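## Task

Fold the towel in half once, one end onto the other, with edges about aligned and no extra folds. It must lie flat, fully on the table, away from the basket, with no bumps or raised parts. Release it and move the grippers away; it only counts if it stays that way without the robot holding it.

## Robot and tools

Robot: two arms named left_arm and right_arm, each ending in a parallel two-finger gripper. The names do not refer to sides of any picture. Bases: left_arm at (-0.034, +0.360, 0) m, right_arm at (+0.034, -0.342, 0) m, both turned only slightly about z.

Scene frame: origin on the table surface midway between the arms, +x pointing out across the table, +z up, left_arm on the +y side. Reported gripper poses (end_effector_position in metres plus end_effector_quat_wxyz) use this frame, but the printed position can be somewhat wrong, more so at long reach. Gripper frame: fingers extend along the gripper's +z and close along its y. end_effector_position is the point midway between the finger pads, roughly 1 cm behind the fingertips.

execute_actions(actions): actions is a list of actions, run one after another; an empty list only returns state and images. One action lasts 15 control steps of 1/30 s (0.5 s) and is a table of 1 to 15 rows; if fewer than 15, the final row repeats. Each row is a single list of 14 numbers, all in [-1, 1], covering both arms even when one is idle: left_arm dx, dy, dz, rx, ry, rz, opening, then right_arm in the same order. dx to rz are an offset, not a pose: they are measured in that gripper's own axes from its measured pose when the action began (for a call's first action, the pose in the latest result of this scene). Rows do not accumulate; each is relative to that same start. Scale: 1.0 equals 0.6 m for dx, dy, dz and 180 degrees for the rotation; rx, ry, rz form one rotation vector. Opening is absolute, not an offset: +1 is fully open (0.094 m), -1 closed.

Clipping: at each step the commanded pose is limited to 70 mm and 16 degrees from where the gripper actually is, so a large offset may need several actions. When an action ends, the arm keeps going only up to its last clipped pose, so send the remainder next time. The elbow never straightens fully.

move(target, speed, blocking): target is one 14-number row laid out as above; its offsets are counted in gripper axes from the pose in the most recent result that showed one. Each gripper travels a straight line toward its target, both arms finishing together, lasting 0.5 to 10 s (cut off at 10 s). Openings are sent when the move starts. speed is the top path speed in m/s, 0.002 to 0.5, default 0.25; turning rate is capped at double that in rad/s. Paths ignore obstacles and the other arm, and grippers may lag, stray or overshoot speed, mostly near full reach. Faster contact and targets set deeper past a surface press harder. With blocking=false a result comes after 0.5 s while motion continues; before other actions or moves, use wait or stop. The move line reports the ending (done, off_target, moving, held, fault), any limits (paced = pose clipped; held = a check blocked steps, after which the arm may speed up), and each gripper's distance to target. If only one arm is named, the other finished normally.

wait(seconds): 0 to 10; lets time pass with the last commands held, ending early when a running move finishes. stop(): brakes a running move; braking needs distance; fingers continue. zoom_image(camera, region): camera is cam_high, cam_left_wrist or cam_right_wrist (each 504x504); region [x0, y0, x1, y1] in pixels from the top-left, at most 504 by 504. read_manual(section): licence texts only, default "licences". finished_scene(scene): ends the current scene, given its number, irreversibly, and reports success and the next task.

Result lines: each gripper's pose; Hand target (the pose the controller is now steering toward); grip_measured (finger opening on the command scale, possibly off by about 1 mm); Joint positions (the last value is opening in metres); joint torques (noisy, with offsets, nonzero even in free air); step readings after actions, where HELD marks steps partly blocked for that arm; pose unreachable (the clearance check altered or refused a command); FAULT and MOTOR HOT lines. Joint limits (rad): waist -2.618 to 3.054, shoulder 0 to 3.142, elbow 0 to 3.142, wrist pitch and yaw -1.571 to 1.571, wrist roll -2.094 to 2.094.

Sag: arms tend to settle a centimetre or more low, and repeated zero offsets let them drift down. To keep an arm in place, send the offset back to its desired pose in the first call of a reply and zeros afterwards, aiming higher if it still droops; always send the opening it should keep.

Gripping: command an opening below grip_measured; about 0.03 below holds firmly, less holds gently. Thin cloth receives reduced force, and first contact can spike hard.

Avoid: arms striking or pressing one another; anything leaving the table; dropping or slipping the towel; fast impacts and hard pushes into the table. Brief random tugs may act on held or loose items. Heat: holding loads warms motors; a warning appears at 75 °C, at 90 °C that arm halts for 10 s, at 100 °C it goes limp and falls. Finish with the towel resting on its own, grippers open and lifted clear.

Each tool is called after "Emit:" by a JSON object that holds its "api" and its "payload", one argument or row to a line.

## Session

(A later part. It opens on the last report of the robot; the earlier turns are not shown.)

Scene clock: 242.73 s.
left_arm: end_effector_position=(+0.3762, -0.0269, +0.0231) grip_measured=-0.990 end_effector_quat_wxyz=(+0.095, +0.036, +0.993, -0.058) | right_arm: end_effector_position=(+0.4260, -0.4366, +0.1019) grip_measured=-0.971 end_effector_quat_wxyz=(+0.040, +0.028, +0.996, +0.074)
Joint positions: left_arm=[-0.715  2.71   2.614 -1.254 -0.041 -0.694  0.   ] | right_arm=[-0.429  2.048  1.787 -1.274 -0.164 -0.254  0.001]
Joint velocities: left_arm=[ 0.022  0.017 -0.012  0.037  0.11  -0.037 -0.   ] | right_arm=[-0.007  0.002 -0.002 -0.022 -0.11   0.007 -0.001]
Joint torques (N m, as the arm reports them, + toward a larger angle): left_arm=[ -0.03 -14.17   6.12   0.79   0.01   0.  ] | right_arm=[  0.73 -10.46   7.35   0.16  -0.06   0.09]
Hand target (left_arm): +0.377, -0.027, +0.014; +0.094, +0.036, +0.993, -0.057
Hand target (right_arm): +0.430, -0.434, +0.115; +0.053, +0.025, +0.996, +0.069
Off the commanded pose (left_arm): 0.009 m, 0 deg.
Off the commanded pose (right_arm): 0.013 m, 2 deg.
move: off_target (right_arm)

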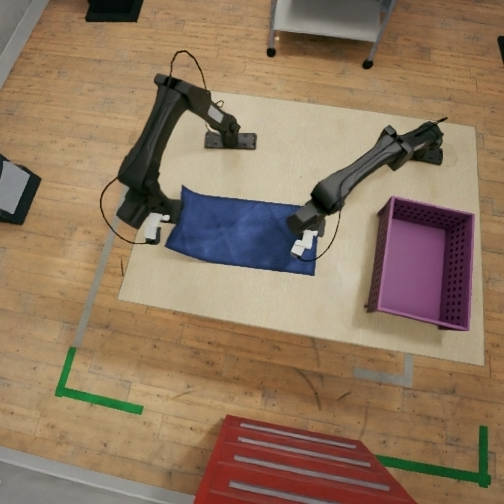

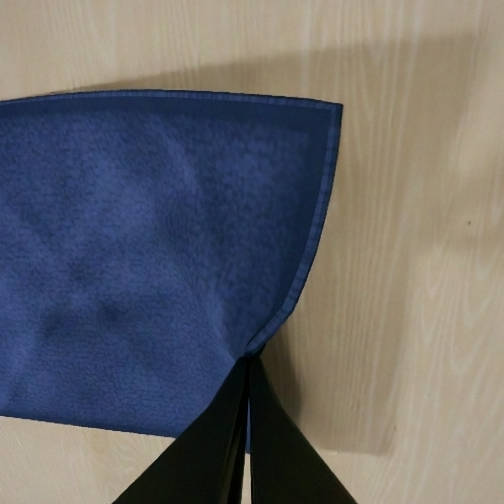

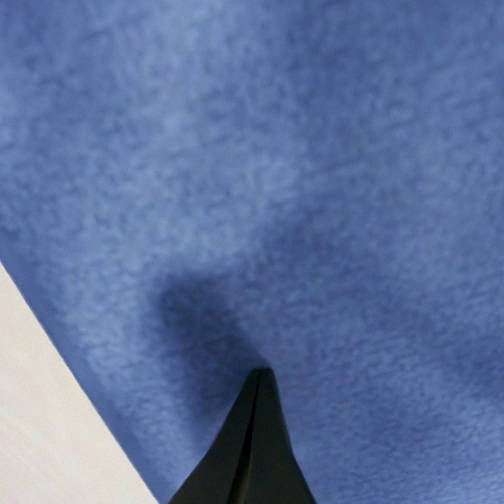

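Held. Carry to y≈−0.24 at ~0.16 high.

Emit:
{"api": "move", "payload": {
  "target": [0,0,0.015,0,0,0,-1,-0.02,0.34,-0.05,0,0,0,-1],
  "speed": 0.12
}}

Emit:
{"api": "move", "payload": {
  "target": [0,0,-0.12,0,0,0,-1,0,0,-0.02,0,0,0,-1],
  "speed": 0.15
}}

Emit:
{"api": "move", "payload": {
  "target": [0.25,0.35,-0.1,0,0,0,-1,0,0.2,0.06,0,0,0,-1],
  "speed": 0.15
}}

Scene clock: 250.83 s.
left_arm: end_effector_position=(+0.3765, -0.0272, +0.0232) grip_measured=-0.990 end_effector_quat_wxyz=(+0.096, +0.036, +0.993, -0.059) | right_arm: end_effector_position=(+0.4422, -0.2399, +0.1647) grip_measured=-0.971 end_effector_quat_wxyz=(+0.042, +0.026, +0.995, +0.083)
Joint positions: left_arm=[-0.715  2.71   2.614 -1.253 -0.041 -0.694  0.   ] | right_arm=[ 0.064  2.066  2.061 -1.448 -0.145  0.242  0.001]
Joint velocities: left_arm=[ 0.002  0.012  0.012  0.007 -0.081 -0.022 -0.   ] | right_arm=[ 0.012 -0.002  0.012 -0.007 -0.007 -0.051 -0.002]
Joint torques (N m, as the arm reports them, + toward a larger angle): left_arm=[ -0.01 -14.04   6.23   0.81   0.     0.03] | right_arm=[ 0.33 -8.25  7.33  0.31 -0.01  0.05]
Hand target (left_arm): +0.378, -0.028, +0.014; +0.095, +0.036, +0.993, -0.058
Hand target (right_arm): +0.445, -0.240, +0.164; +0.040, +0.028, +0.996, +0.078
Off the commanded pose (left_arm): 0.009 m, 0 deg.
Off the commanded pose (right_arm): 0.004 m, 1 deg.
move: done

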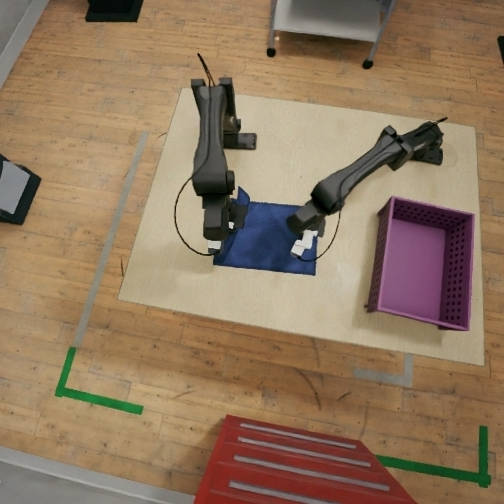

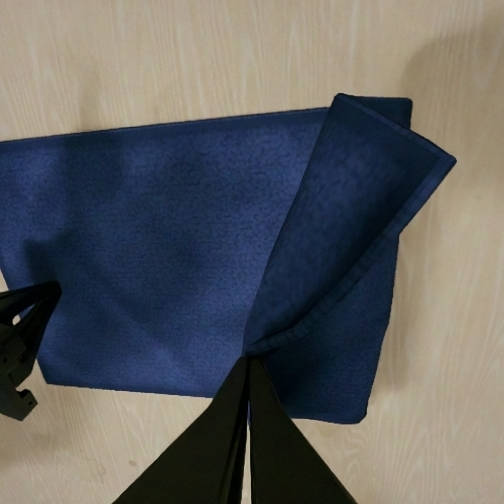

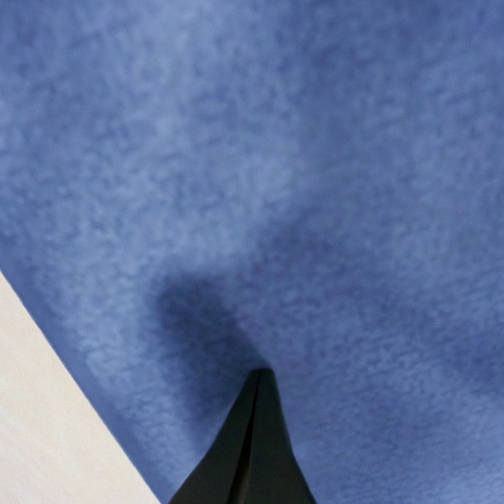

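Scene clock: 252.07 s.
left_arm: end_effector_position=(+0.3642, -0.0152, +0.0888) grip_measured=-0.990 end_effector_quat_wxyz=(+0.099, +0.036, +0.993, -0.061) | right_arm: end_effector_position=(+0.4384, -0.2405, +0.1730) grip_measured=-0.971 end_effector_quat_wxyz=(+0.039, +0.027, +0.996, +0.082)
Joint positions: left_arm=[-0.715  2.684  2.832 -1.489 -0.041 -0.694  0.   ] | right_arm=[ 0.064  2.066  2.095 -1.489 -0.145  0.242  0.001]
Joint velocities: left_arm=[ 0.007  0.002  0.027 -0.022  0.022 -0.037  0.   ] | right_arm=[-0.012  0.007  0.002 -0.051  0.022 -0.051 -0.   ]
Joint torques (N m, as the arm reports them, + toward a larger angle): left_arm=[ -0.36 -14.08   9.65   0.55  -0.01  -0.06] | right_arm=[-0.21 -8.91  7.4   0.29 -0.07 -0.01]
Hand target (left_arm): +0.363, -0.017, +0.093; +0.102, +0.036, +0.992, -0.064
Hand target (right_arm): +0.441, -0.242, +0.177; +0.043, +0.026, +0.995, +0.083
Off the commanded pose (left_arm): 0.006 m, 0 deg.
Off the commanded pose (right_arm): 0.005 m, 0 deg.
elbow stopped short (left arm): the move would have taken joint 3 (elbow) straighter than the controller allows; a more bent joint 3 avoids this.
move: done

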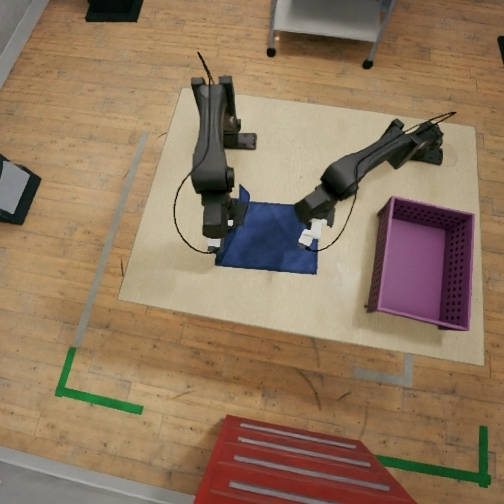

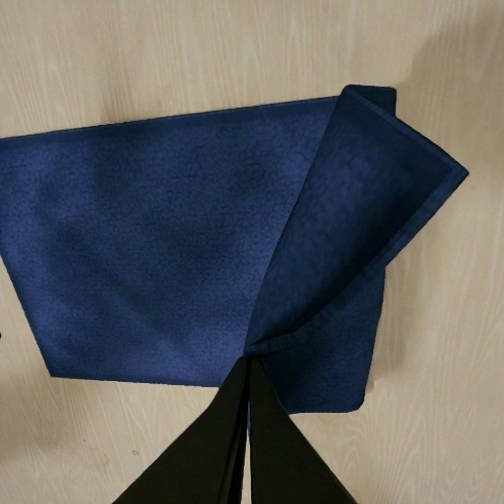

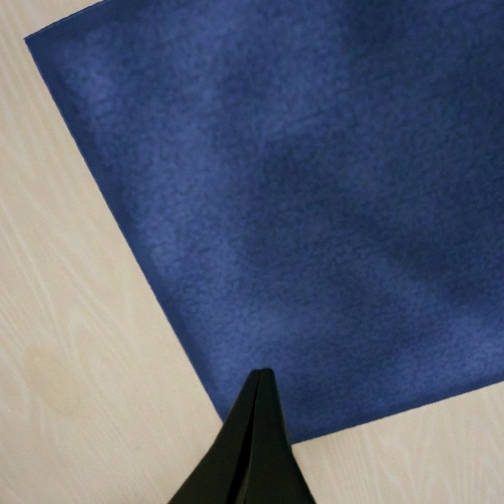

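Scene clock: 254.30 s.
left_arm: end_effector_position=(+0.2225, +0.2106, +0.0858) grip_measured=-0.990 end_effector_quat_wxyz=(+0.087, +0.034, +0.994, -0.053) | right_arm: end_effector_position=(+0.4450, -0.1178, +0.1601) grip_measured=-0.971 end_effector_quat_wxyz=(+0.040, +0.027, +0.995, +0.091)
Joint positions: left_arm=[-0.469  1.494  1.043 -0.916  0.01  -0.457  0.   ] | right_arm=[ 0.332  2.277  2.379 -1.517 -0.126  0.512  0.001]
Joint velocities: left_arm=[ 0.012 -0.002  0.002 -0.037  0.037  0.022 -0.001] | right_arm=[-0.002 -0.002 -0.002 -0.051  0.007  0.066 -0.001]
Joint torques (N m, as the arm reports them, + toward a larger angle): left_arm=[ 0.62 -7.15  6.01  0.74  0.09  0.07] | right_arm=[ 0.45 -9.53  7.17  0.36  0.07  0.06]
Hand target (left_arm): +0.224, +0.211, +0.089; +0.097, +0.036, +0.993, -0.060
Hand target (right_arm): +0.446, -0.116, +0.157; +0.038, +0.027, +0.995, +0.085
Off the commanded pose (left_arm): 0.007 m, 2 deg.
Off the commanded pose (right_arm): 0.003 m, 1 deg.
move: done

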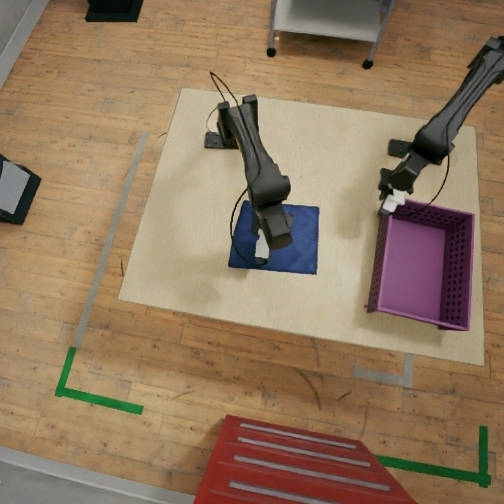

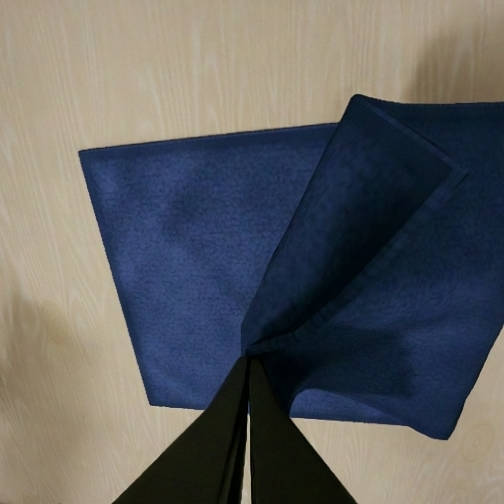

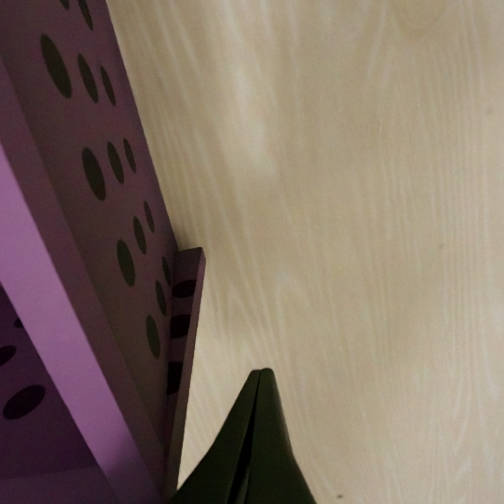

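Emit:
{"api": "move", "payload": {
  "target": [0,0,-0.1,0,0,0,-1,0.015,0.16,0.2,0,0,0,-1],
  "speed": 0.12
}}

Scene clock: 262.13 s.
left_arm: end_effector_position=(+0.2088, +0.2183, +0.1310) grip_measured=-0.990 end_effector_quat_wxyz=(+0.070, +0.035, +0.996, -0.044) | right_arm: end_effector_position=(+0.4473, -0.0036, +0.0623) grip_measured=-0.971 end_effector_quat_wxyz=(+0.036, +0.027, +0.994, +0.098)
Joint positions: left_arm=[-0.469  1.448  1.19  -1.146  0.012 -0.455  0.   ] | right_arm=[ 0.532  2.557  2.482 -1.315 -0.107  0.711  0.001]
Joint velocities: left_arm=[ 0.007 -0.012 -0.017 -0.007 -0.022  0.081 -0.001] | right_arm=[ 0.002 -0.007 -0.002  0.051  0.037  0.022  0.   ]
Joint torques (N m, as the arm reports them, + toward a larger angle): left_arm=[ 0.52 -6.82 10.01  0.47  0.03  0.04] | right_arm=[  0.47 -11.39   7.58   0.42   0.05   0.08]
Hand target (left_arm): +0.212, +0.218, +0.144; +0.087, +0.034, +0.994, -0.052
Hand target (right_arm): +0.449, -0.002, +0.059; +0.040, +0.027, +0.994, +0.093
Off the commanded pose (left_arm): 0.014 m, 2 deg.
Off the commanded pose (right_arm): 0.005 m, 1 deg.
move: off_target (left_arm)

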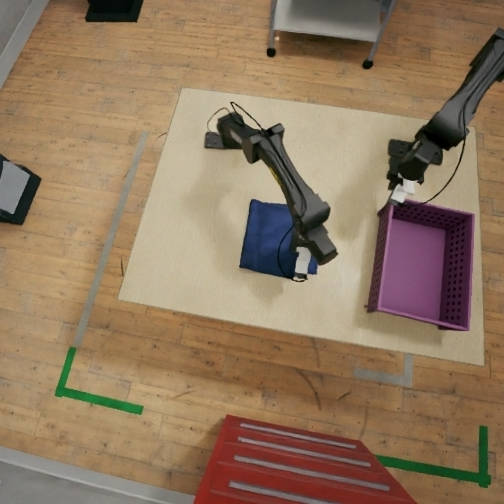

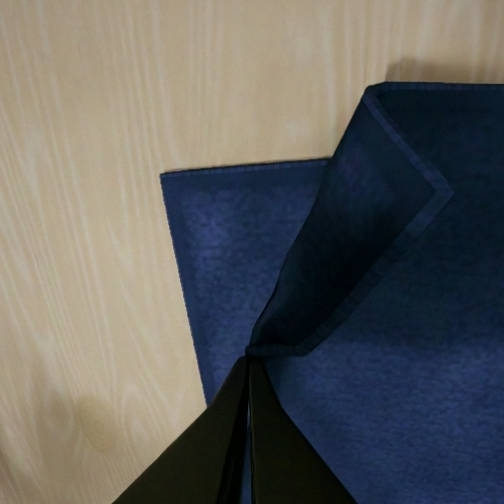

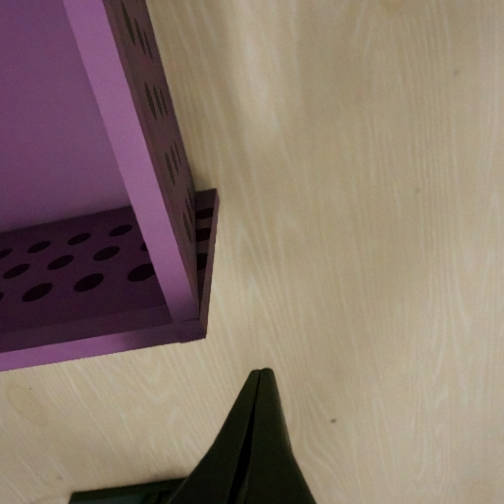

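Emit:
{"api": "move", "payload": {
  "target": [0,0,-0.02,0,0,0,-1,0.065,0.03,0.04,0,0,-0.08,-1],
  "speed": 0.1
}}

Emit:
{"api": "move", "payload": {
  "target": [0,0,0,0,0,0,-1,0,0,0,0,0,0,-0.4]
}}

Emit:
{"api": "move", "payload": {
  "target": [0,0,0,0,0,0,-1,0,0.03,-0.2,0,0,0,-0.4],
  "speed": 0.15
}}

Scene clock: 270.53 s.
left_arm: end_effector_position=(+0.2040, +0.2210, +0.1336) grip_measured=-0.990 end_effector_quat_wxyz=(+0.060, +0.035, +0.997, -0.039) | right_arm: end_effector_position=(+0.4156, +0.0206, +0.0389) grip_measured=-0.971 end_effector_quat_wxyz=(+0.046, -0.090, +0.990, +0.098)
Joint positions: left_arm=[-0.469  1.448  1.203 -1.183  0.012 -0.455  0.   ] | right_arm=[ 0.606  2.469  2.224 -1.135 -0.104  0.552  0.001]
Joint velocities: left_arm=[ 0.017 -0.022 -0.002 -0.037  0.037  0.095 -0.001] | right_arm=[-0.012  0.007 -0.017 -0.037 -0.007 -0.022 -0.   ]
Joint torques (N m, as the arm reports them, + toward a larger angle): left_arm=[ 0.09 -5.59 10.07  0.39  0.04  0.02] | right_arm=[  0.77 -13.56   3.92   0.58   0.07  -0.02]
Hand target (left_arm): +0.207, +0.220, +0.143; +0.071, +0.035, +0.996, -0.044
Hand target (right_arm): +0.411, +0.021, +0.040; +0.048, -0.098, +0.990, +0.093
Off the commanded pose (left_arm): 0.010 m, 1 deg.
Off the commanded pose (right_arm): 0.005 m, 1 deg.
move: done

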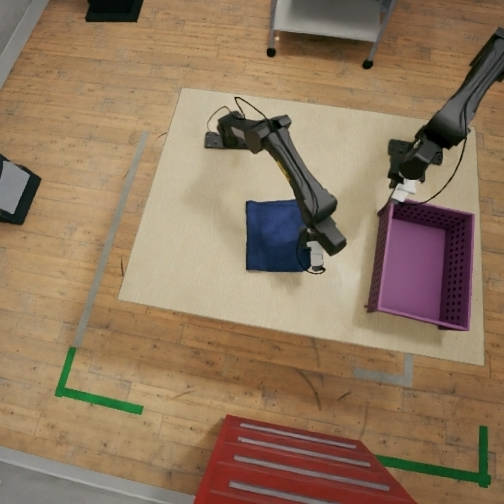

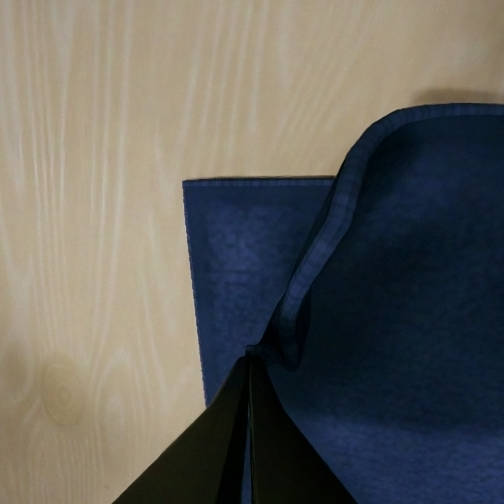

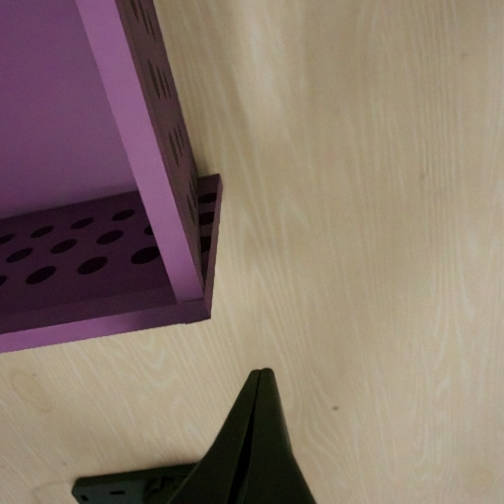

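Scene clock: 271.03 s.
left_arm: end_effector_position=(+0.2040, +0.2210, +0.1336) grip_measured=-0.990 end_effector_quat_wxyz=(+0.060, +0.035, +0.997, -0.039) | right_arm: end_effector_position=(+0.4156, +0.0206, +0.0389) grip_measured=-0.403 end_effector_quat_wxyz=(+0.046, -0.090, +0.990, +0.098)
Joint positions: left_arm=[-0.469  1.448  1.203 -1.183  0.012 -0.455  0.   ] | right_arm=[ 0.606  2.469  2.224 -1.135 -0.104  0.552  0.028]
Joint velocities: left_arm=[ 0.002  0.007 -0.017  0.007  0.066 -0.037 -0.   ] | right_arm=[-0.012  0.007  0.002 -0.037 -0.022  0.037 -0.001]
Joint torques (N m, as the arm reports them, + toward a larger angle): left_arm=[ 0.04 -4.94  7.48  0.45  0.03  0.  ] | right_arm=[ -0.01 -12.44   5.71   0.5   -0.04   0.03]
Hand target (left_arm): +0.204, +0.221, +0.134; +0.060, +0.035, +0.997, -0.039
Hand target (right_arm): +0.416, +0.021, +0.039; +0.046, -0.089, +0.990, +0.098
Off the commanded pose (left_arm): 0.000 m, 0 deg.
Off the commanded pose (right_arm): 0.000 m, 0 deg.
move: done

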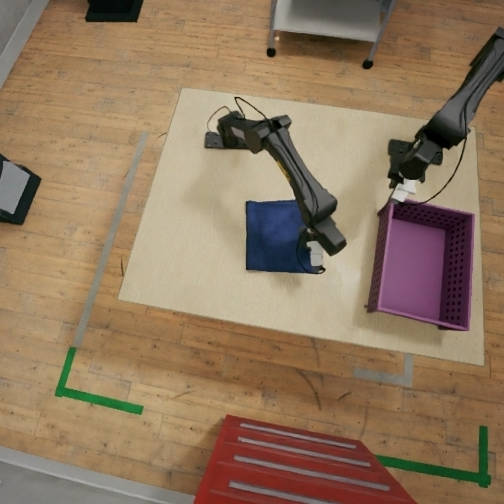

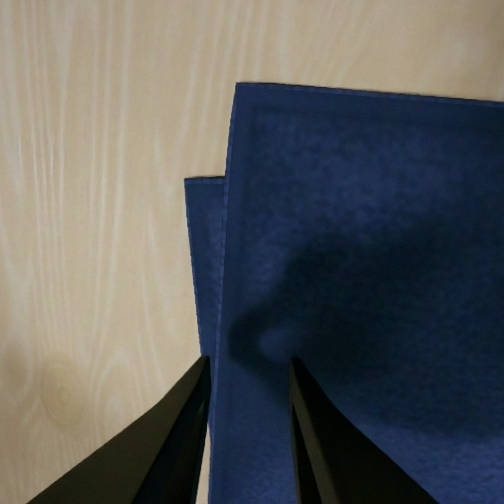

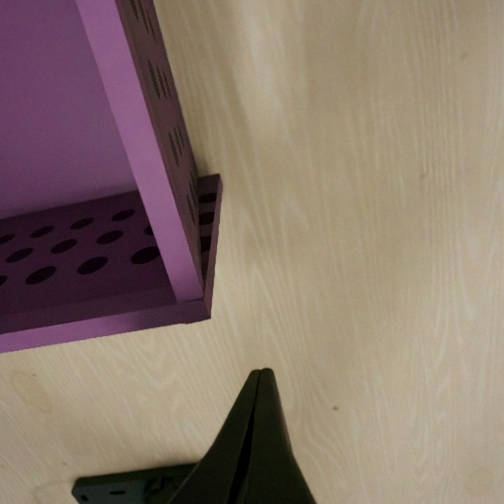

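Scene clock: 272.40 s.
left_arm: end_effector_position=(+0.2040, +0.2210, +0.1336) grip_measured=-0.990 end_effector_quat_wxyz=(+0.060, +0.035, +0.997, -0.039) | right_arm: end_effector_position=(+0.4074, +0.0134, +0.1601) grip_measured=-0.403 end_effector_quat_wxyz=(+0.074, -0.087, +0.986, +0.120)
Joint positions: left_arm=[-0.469  1.448  1.203 -1.183  0.012 -0.455  0.   ] | right_arm=[ 0.606  2.467  2.703 -1.544 -0.104  0.559  0.028]
Joint velocities: left_arm=[ 0.002 -0.002  0.007 -0.037 -0.022 -0.037 -0.001] | right_arm=[-0.007  0.002 -0.017  0.081 -0.022  0.007  0.   ]
Joint torques (N m, as the arm reports them, + toward a larger angle): left_arm=[-0.03 -4.93  7.62  0.48  0.02  0.  ] | right_arm=[  0.44 -11.35   6.29   0.52  -0.02   0.09]
Hand target (left_arm): +0.204, +0.221, +0.134; +0.060, +0.035, +0.997, -0.039
Hand target (right_arm): +0.404, +0.014, +0.159; +0.070, -0.088, +0.987, +0.117
Off the commanded pose (left_arm): 0.000 m, 0 deg.
Off the commanded pose (right_arm): 0.004 m, 4 deg.
joint sent to its limit (right arm) — the command would take joint 4 (wrist pitch) past its lower limit, so that joint was sent only as far as its limit.
move: off_target (right_arm)

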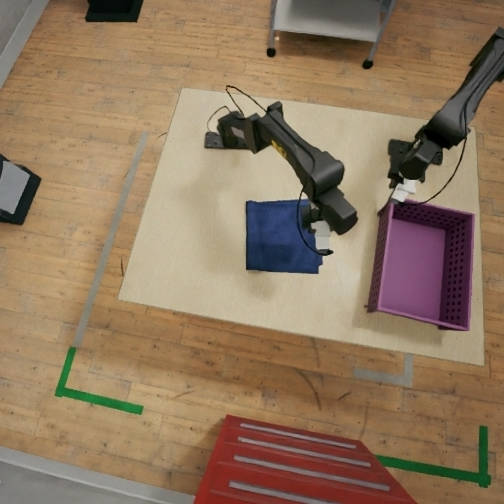

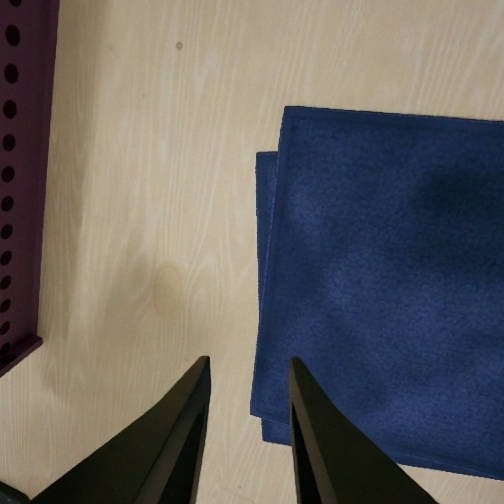

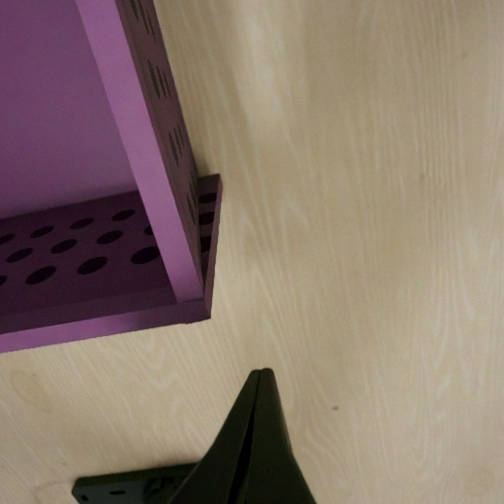

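Emit:
{"api": "move", "payload": {
  "target": [-0.177,-0.373,0.1,0,0,-0.33,-1,-0.067,-0.135,0.03,0,0,0,-1],
  "speed": 0.2
}}

Scene clock: 287.47 s.
left_arm: end_effector_position=(+0.3006, -0.0166, +0.1096) grip_measured=-0.990 end_effector_quat_wxyz=(+0.027, -0.462, +0.883, -0.076) | right_arm: end_effector_position=(+0.4646, -0.0497, +0.1308) grip_measured=-0.978 end_effector_quat_wxyz=(+0.076, -0.088, +0.986, +0.115)
Joint positions: left_arm=[-0.796  2.427  2.44  -1.422 -0.017 -1.816  0.   ] | right_arm=[ 0.43   2.441  2.53  -1.419 -0.139  0.385  0.001]
Joint velocities: left_arm=[-0.032  0.037 -0.002 -0.037  0.022 -0.037  0.   ] | right_arm=[-0.007 -0.007 -0.002  0.051  0.007  0.007 -0.   ]
Joint torques (N m, as the arm reports them, + toward a larger angle): left_arm=[ -0.61 -12.19   9.66   0.31  -0.19  -0.07] | right_arm=[ -0.62 -12.99   3.94   0.66  -0.16  -0.09]
Hand target (left_arm): +0.299, -0.015, +0.109; +0.035, -0.463, +0.883, -0.067
Hand target (right_arm): +0.465, -0.054, +0.132; +0.074, -0.088, +0.986, +0.118
Off the commanded pose (left_arm): 0.007 m, 2 deg.
Off the commanded pose (right_arm): 0.004 m, 1 deg.
move: done

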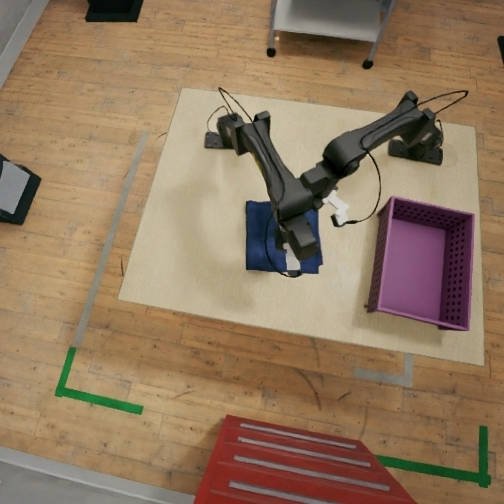

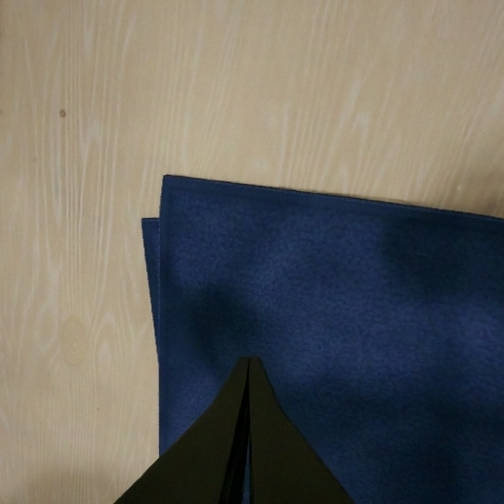

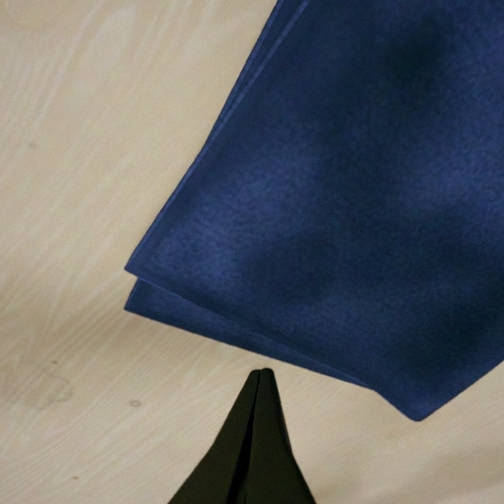

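Emit:
{"api": "move", "payload": {
  "target": [0.02,0.16,0.08,0,0,0,-1,0,0,0,0,0,0,-1],
  "speed": 0.15
}}

Scene clock: 300.20 s.
left_arm: end_effector_position=(+0.2219, +0.0219, +0.0412) grip_measured=-0.990 end_effector_quat_wxyz=(+0.019, -0.462, +0.884, -0.070) | right_arm: end_effector_position=(+0.4647, -0.0497, +0.1308) grip_measured=-0.978 end_effector_quat_wxyz=(+0.077, -0.088, +0.986, +0.115)
Joint positions: left_arm=[-0.876  2.061  1.562 -0.927 -0.016 -1.896  0.   ] | right_arm=[ 0.43   2.441  2.53  -1.419 -0.139  0.385  0.001]
Joint velocities: left_arm=[-0.002 -0.002 -0.007  0.051 -0.095 -0.037  0.   ] | right_arm=[-0.007 -0.012 -0.007  0.007 -0.037 -0.051  0.002]
Joint torques (N m, as the arm reports them, + toward a larger angle): left_arm=[ -0.67 -12.28   5.79   0.56  -0.11  -0.08] | right_arm=[  0.04 -12.07   5.58   0.58  -0.06   0.04]
Hand target (left_arm): +0.221, +0.022, +0.046; +0.027, -0.462, +0.883, -0.077
Hand target (right_arm): +0.465, -0.050, +0.131; +0.076, -0.088, +0.986, +0.115
Off the commanded pose (left_arm): 0.006 m, 1 deg.
Off the commanded pose (right_arm): 0.000 m, 0 deg.
move: done

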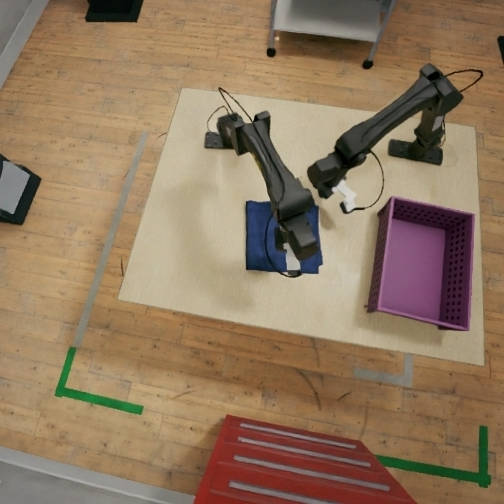

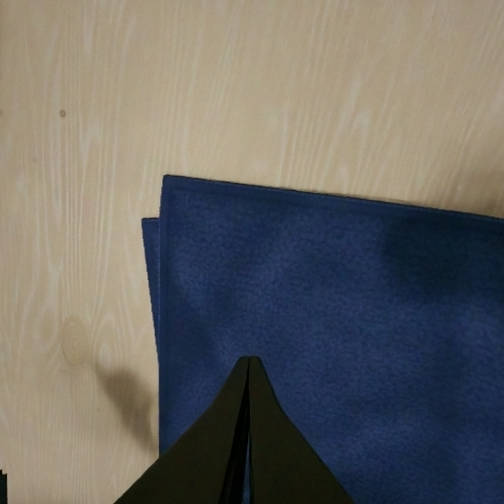

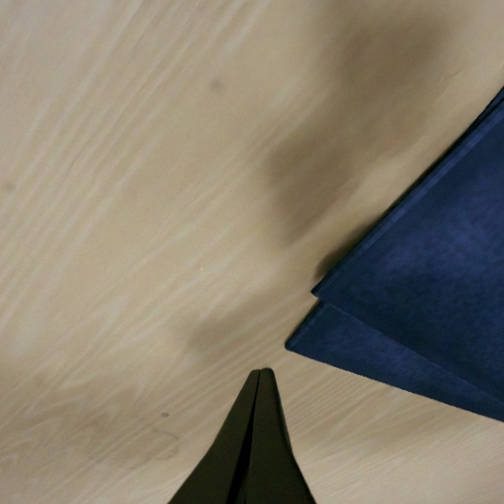

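Emit:
{"api": "move", "payload": {
  "target": [0,-0.036,0.0,0,0,0,-1,0,0,0.1,0,0,0,-1],
  "speed": 0.1
}}

Emit:
{"api": "move", "payload": {
  "target": [0,0,0.06,0,0,0,-1,0,0,0.1,0,0,0,-1],
  "speed": 0.06
}}

Scene clock: 314.93 s.
left_arm: end_effector_position=(+0.2353, +0.0071, +0.0434) grip_measured=-0.990 end_effector_quat_wxyz=(+0.018, -0.462, +0.883, -0.077) | right_arm: end_effector_position=(+0.4788, -0.0411, +0.0823) grip_measured=-0.978 end_effector_quat_wxyz=(+0.085, -0.083, +0.986, +0.120)
Joint positions: left_arm=[-0.869  2.124  1.666 -0.956 -0.01  -1.889  0.   ] | right_arm=[ 0.43   2.441  2.327 -1.195 -0.139  0.397  0.001]
Joint velocities: left_arm=[ 0.002  0.002  0.002 -0.007 -0.037 -0.051  0.   ] | right_arm=[ 0.002 -0.007  0.027 -0.051 -0.051 -0.007 -0.   ]
Joint torques (N m, as the arm reports them, + toward a larger angle): left_arm=[  0.66 -10.14   9.93   0.31  -0.02   0.11] | right_arm=[  1.23 -11.9    4.47   0.68  -0.04   0.09]
Hand target (left_arm): +0.239, +0.010, +0.044; +0.019, -0.462, +0.884, -0.070
Hand target (right_arm): +0.472, -0.036, +0.073; +0.076, -0.088, +0.986, +0.115
Off the commanded pose (left_arm): 0.005 m, 1 deg.
Off the commanded pose (right_arm): 0.013 m, 1 deg.
move: off_target (right_arm)

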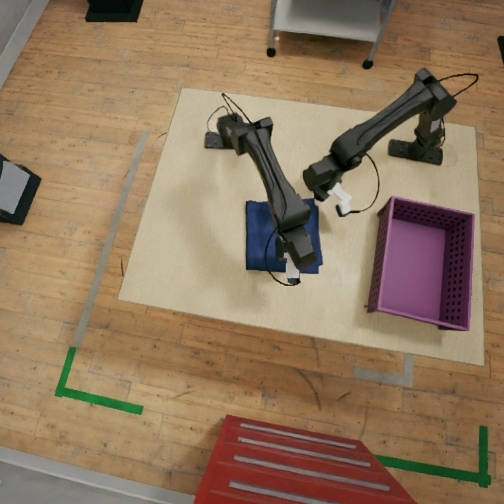

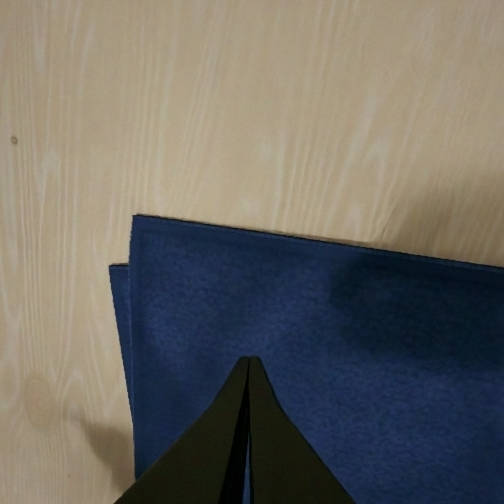

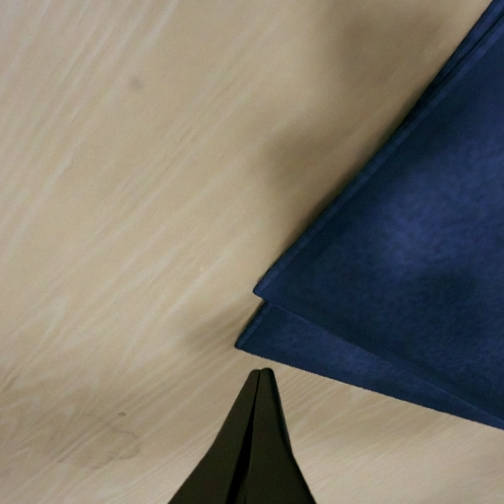

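Scene clock: 316.30 s.
left_arm: end_effector_position=(+0.2405, -0.0008, +0.0188) grip_measured=-0.990 end_effector_quat_wxyz=(+0.017, -0.462, +0.883, -0.086) | right_arm: end_effector_position=(+0.4949, -0.0313, +0.0397) grip_measured=-0.978 end_effector_quat_wxyz=(+0.097, -0.078, +0.984, +0.128)
Joint positions: left_arm=[-0.869  2.168  1.632 -0.859 -0.006 -1.889  0.   ] | right_arm=[ 0.43   2.5    2.258 -1.037 -0.139  0.408  0.001]
Joint velocities: left_arm=[ 0.002  0.017  0.017 -0.022  0.007  0.007  0.001] | right_arm=[-0.012  0.002  0.002  0.007 -0.007  0.037  0.   ]
Joint torques (N m, as the arm reports them, + toward a larger angle): left_arm=[ -0.1  -10.17   5.57   0.67  -0.04   0.  ] | right_arm=[  1.13 -11.5    4.83   0.75  -0.03   0.09]
Hand target (left_arm): +0.239, +0.002, +0.008; +0.018, -0.462, +0.883, -0.077
Hand target (right_arm): +0.487, -0.027, +0.025; +0.085, -0.083, +0.986, +0.120
Off the commanded pose (left_arm): 0.012 m, 1 deg.
Off the commanded pose (right_arm): 0.017 m, 2 deg.
move: off_target (left_arm, right_arm)

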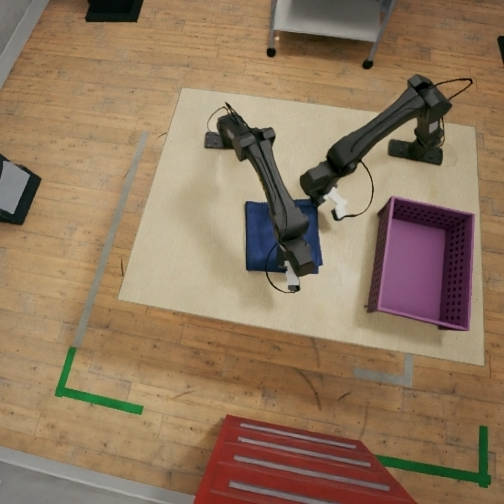

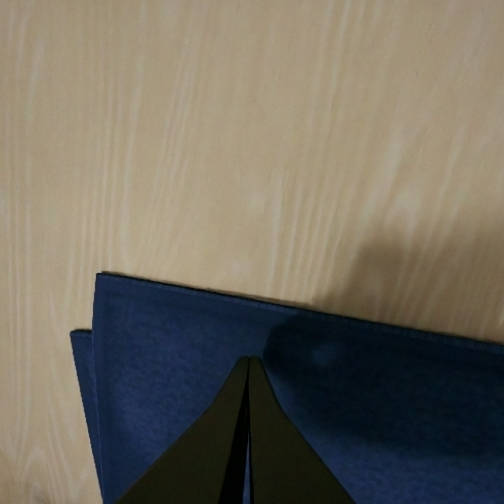

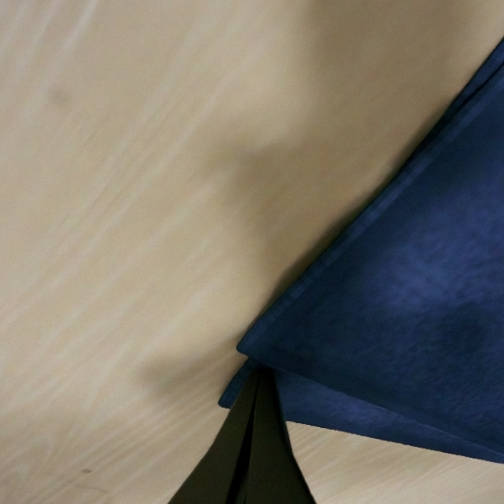

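Emit:
{"api": "move", "payload": {
  "target": [0.0125,0.018,-0.03,0,0,0,-1,0.01,0,0.05,0,0,0,-1],
  "speed": 0.06
}}

Emit:
{"api": "move", "payload": {
  "target": [0,0,0.05,0,0,0,-1,0,0,0.02,0,0,0,-1],
  "speed": 0.06
}}

Emit:
{"api": "move", "payload": {
  "target": [0,0,0.015,0,0,0,-1,0.04,0.015,0.015,0,0,0,-1],
  "speed": 0.04
}}

Scene clock: 330.80 s.
left_arm: end_effector_position=(+0.2331, -0.0035, +0.0316) grip_measured=-0.990 end_effector_quat_wxyz=(+0.017, -0.462, +0.881, -0.095) | right_arm: end_effector_position=(+0.5029, -0.0264, +0.0300) grip_measured=-0.978 end_effector_quat_wxyz=(+0.115, -0.076, +0.981, +0.137)
Joint positions: left_arm=[-0.886  2.129  1.62  -0.867 -0.006 -1.907  0.   ] | right_arm=[ 0.43   2.5    2.208 -0.944 -0.139  0.416  0.001]
Joint velocities: left_arm=[-0.002 -0.002  0.007 -0.037  0.007 -0.007 -0.   ] | right_arm=[-0.017  0.002  0.007 -0.007  0.066 -0.051 -0.   ]
Joint torques (N m, as the arm reports them, + toward a larger angle): left_arm=[ -0.69 -12.83   5.83   0.39  -0.03  -0.07] | right_arm=[  0.93 -11.32   4.33   0.8   -0.02   0.06]
Hand target (left_arm): +0.226, +0.002, +0.035; +0.017, -0.462, +0.883, -0.086
Hand target (right_arm): +0.494, -0.025, +0.010; +0.097, -0.078, +0.984, +0.127
Off the commanded pose (left_arm): 0.010 m, 1 deg.
Off the commanded pose (right_arm): 0.022 m, 2 deg.
move: off_target (right_arm)

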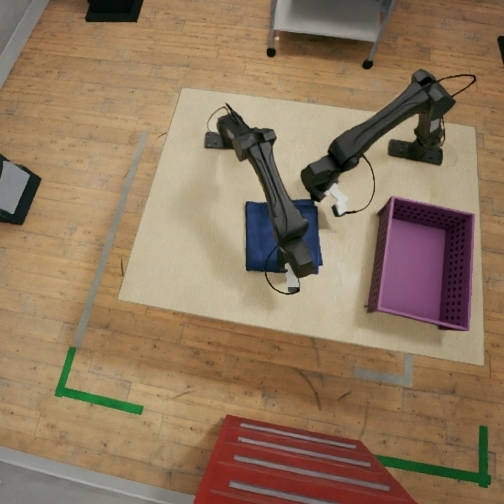

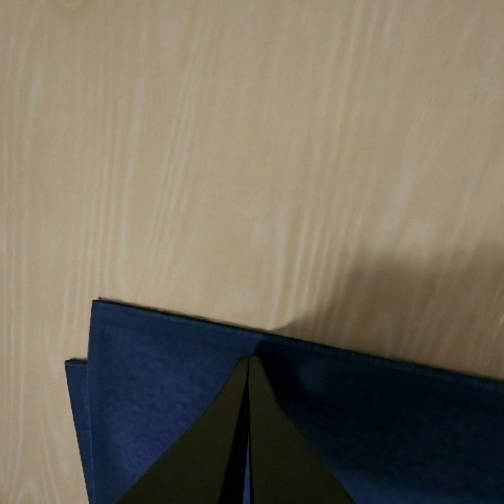

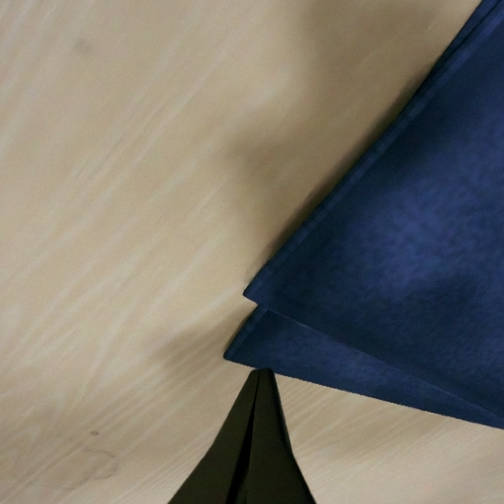

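Scene clock: 331.67 s.
left_arm: end_effector_position=(+0.2399, -0.0139, +0.0185) grip_measured=-0.990 end_effector_quat_wxyz=(+0.018, -0.461, +0.880, -0.113) | right_arm: end_effector_position=(+0.5066, -0.0242, +0.0316) grip_measured=-0.978 end_effector_quat_wxyz=(+0.123, -0.076, +0.979, +0.141)
Joint positions: left_arm=[-0.886  2.161  1.61  -0.791 -0.002 -1.907  0.   ] | right_arm=[ 0.43   2.5    2.208 -0.926 -0.139  0.416  0.001]
Joint velocities: left_arm=[-0.007 -0.017 -0.012 -0.037  0.051 -0.007  0.   ] | right_arm=[ 0.017  0.002 -0.002 -0.051 -0.037 -0.007  0.001]
Joint torques (N m, as the arm reports them, + toward a larger angle): left_arm=[-0.14 -9.58  5.36  0.72 -0.01 -0.01] | right_arm=[  0.3  -11.15   6.15   0.78  -0.05   0.04]
Hand target (left_arm): +0.236, -0.008, +0.003; +0.017, -0.462, +0.882, -0.096
Hand target (right_arm): +0.505, -0.023, +0.019; +0.115, -0.076, +0.981, +0.137
Off the commanded pose (left_arm): 0.018 m, 2 deg.
Off the commanded pose (right_arm): 0.013 m, 1 deg.
move: off_target (left_arm, right_arm)

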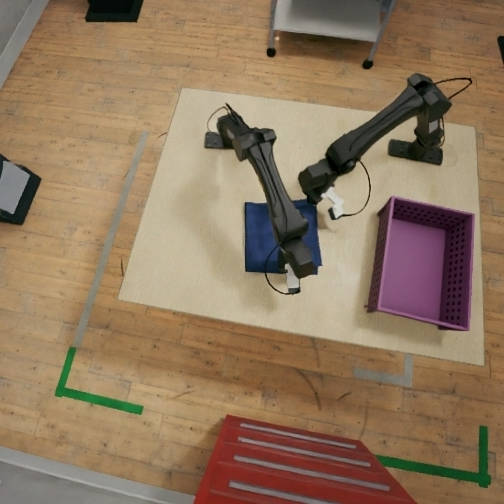

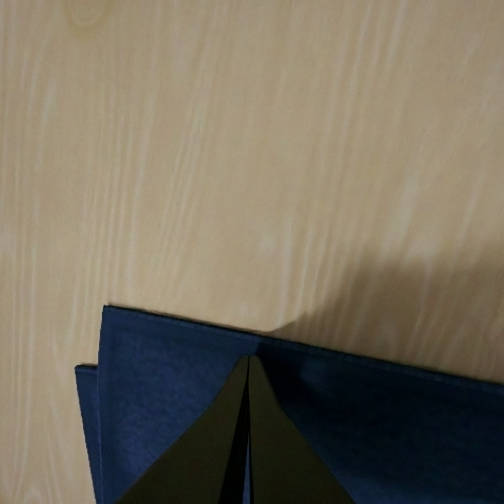

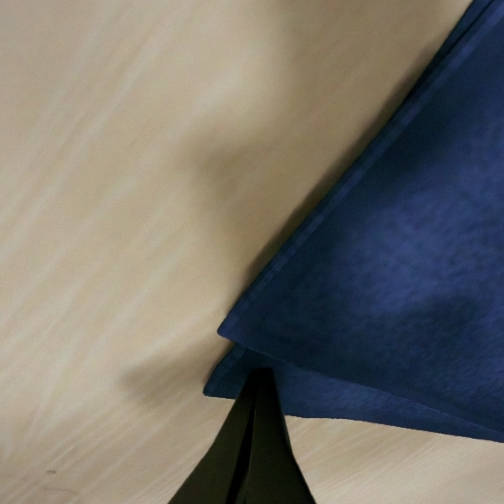

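Scene clock: 332.63 s.
left_arm: end_effector_position=(+0.2414, -0.0171, +0.0194) grip_measured=-0.990 end_effector_quat_wxyz=(+0.017, -0.461, +0.879, -0.120) | right_arm: end_effector_position=(+0.4944, -0.0167, +0.0251) grip_measured=-0.978 end_effector_quat_wxyz=(+0.134, -0.074, +0.977, +0.149)
Joint positions: left_arm=[-0.886  2.161  1.61  -0.776  0.002 -1.907  0.   ] | right_arm=[ 0.455  2.436  2.055 -0.807 -0.133  0.446  0.001]
Joint velocities: left_arm=[-0.017  0.002 -0.012 -0.007 -0.037 -0.037  0.001] | right_arm=[-0.012 -0.022  0.002 -0.007  0.037 -0.051 -0.001]
Joint torques (N m, as the arm reports them, + toward a larger angle): left_arm=[ -0.07 -10.11   6.72   0.75  -0.02   0.  ] | right_arm=[  0.87 -12.99   3.87   0.76  -0.02   0.07]
Hand target (left_arm): +0.241, -0.016, +0.010; +0.018, -0.461, +0.880, -0.113
Hand target (right_arm): +0.484, -0.016, +0.019; +0.123, -0.076, +0.979, +0.141
Off the commanded pose (left_arm): 0.010 m, 1 deg.
Off the commanded pose (right_arm): 0.012 m, 2 deg.
move: off_target (right_arm)

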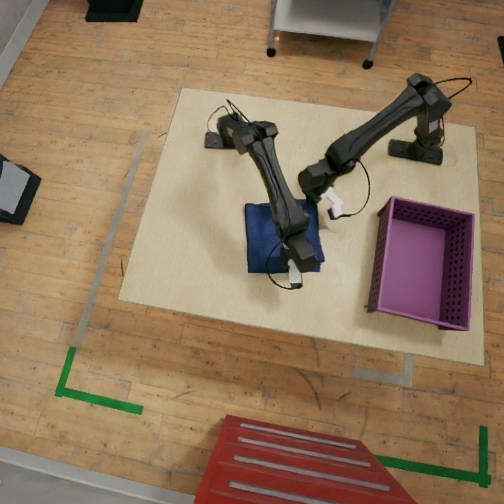

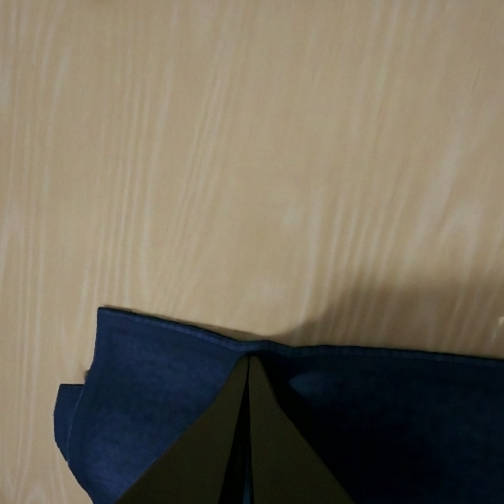

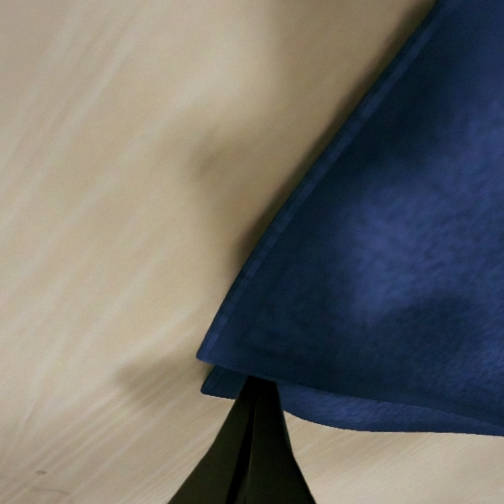

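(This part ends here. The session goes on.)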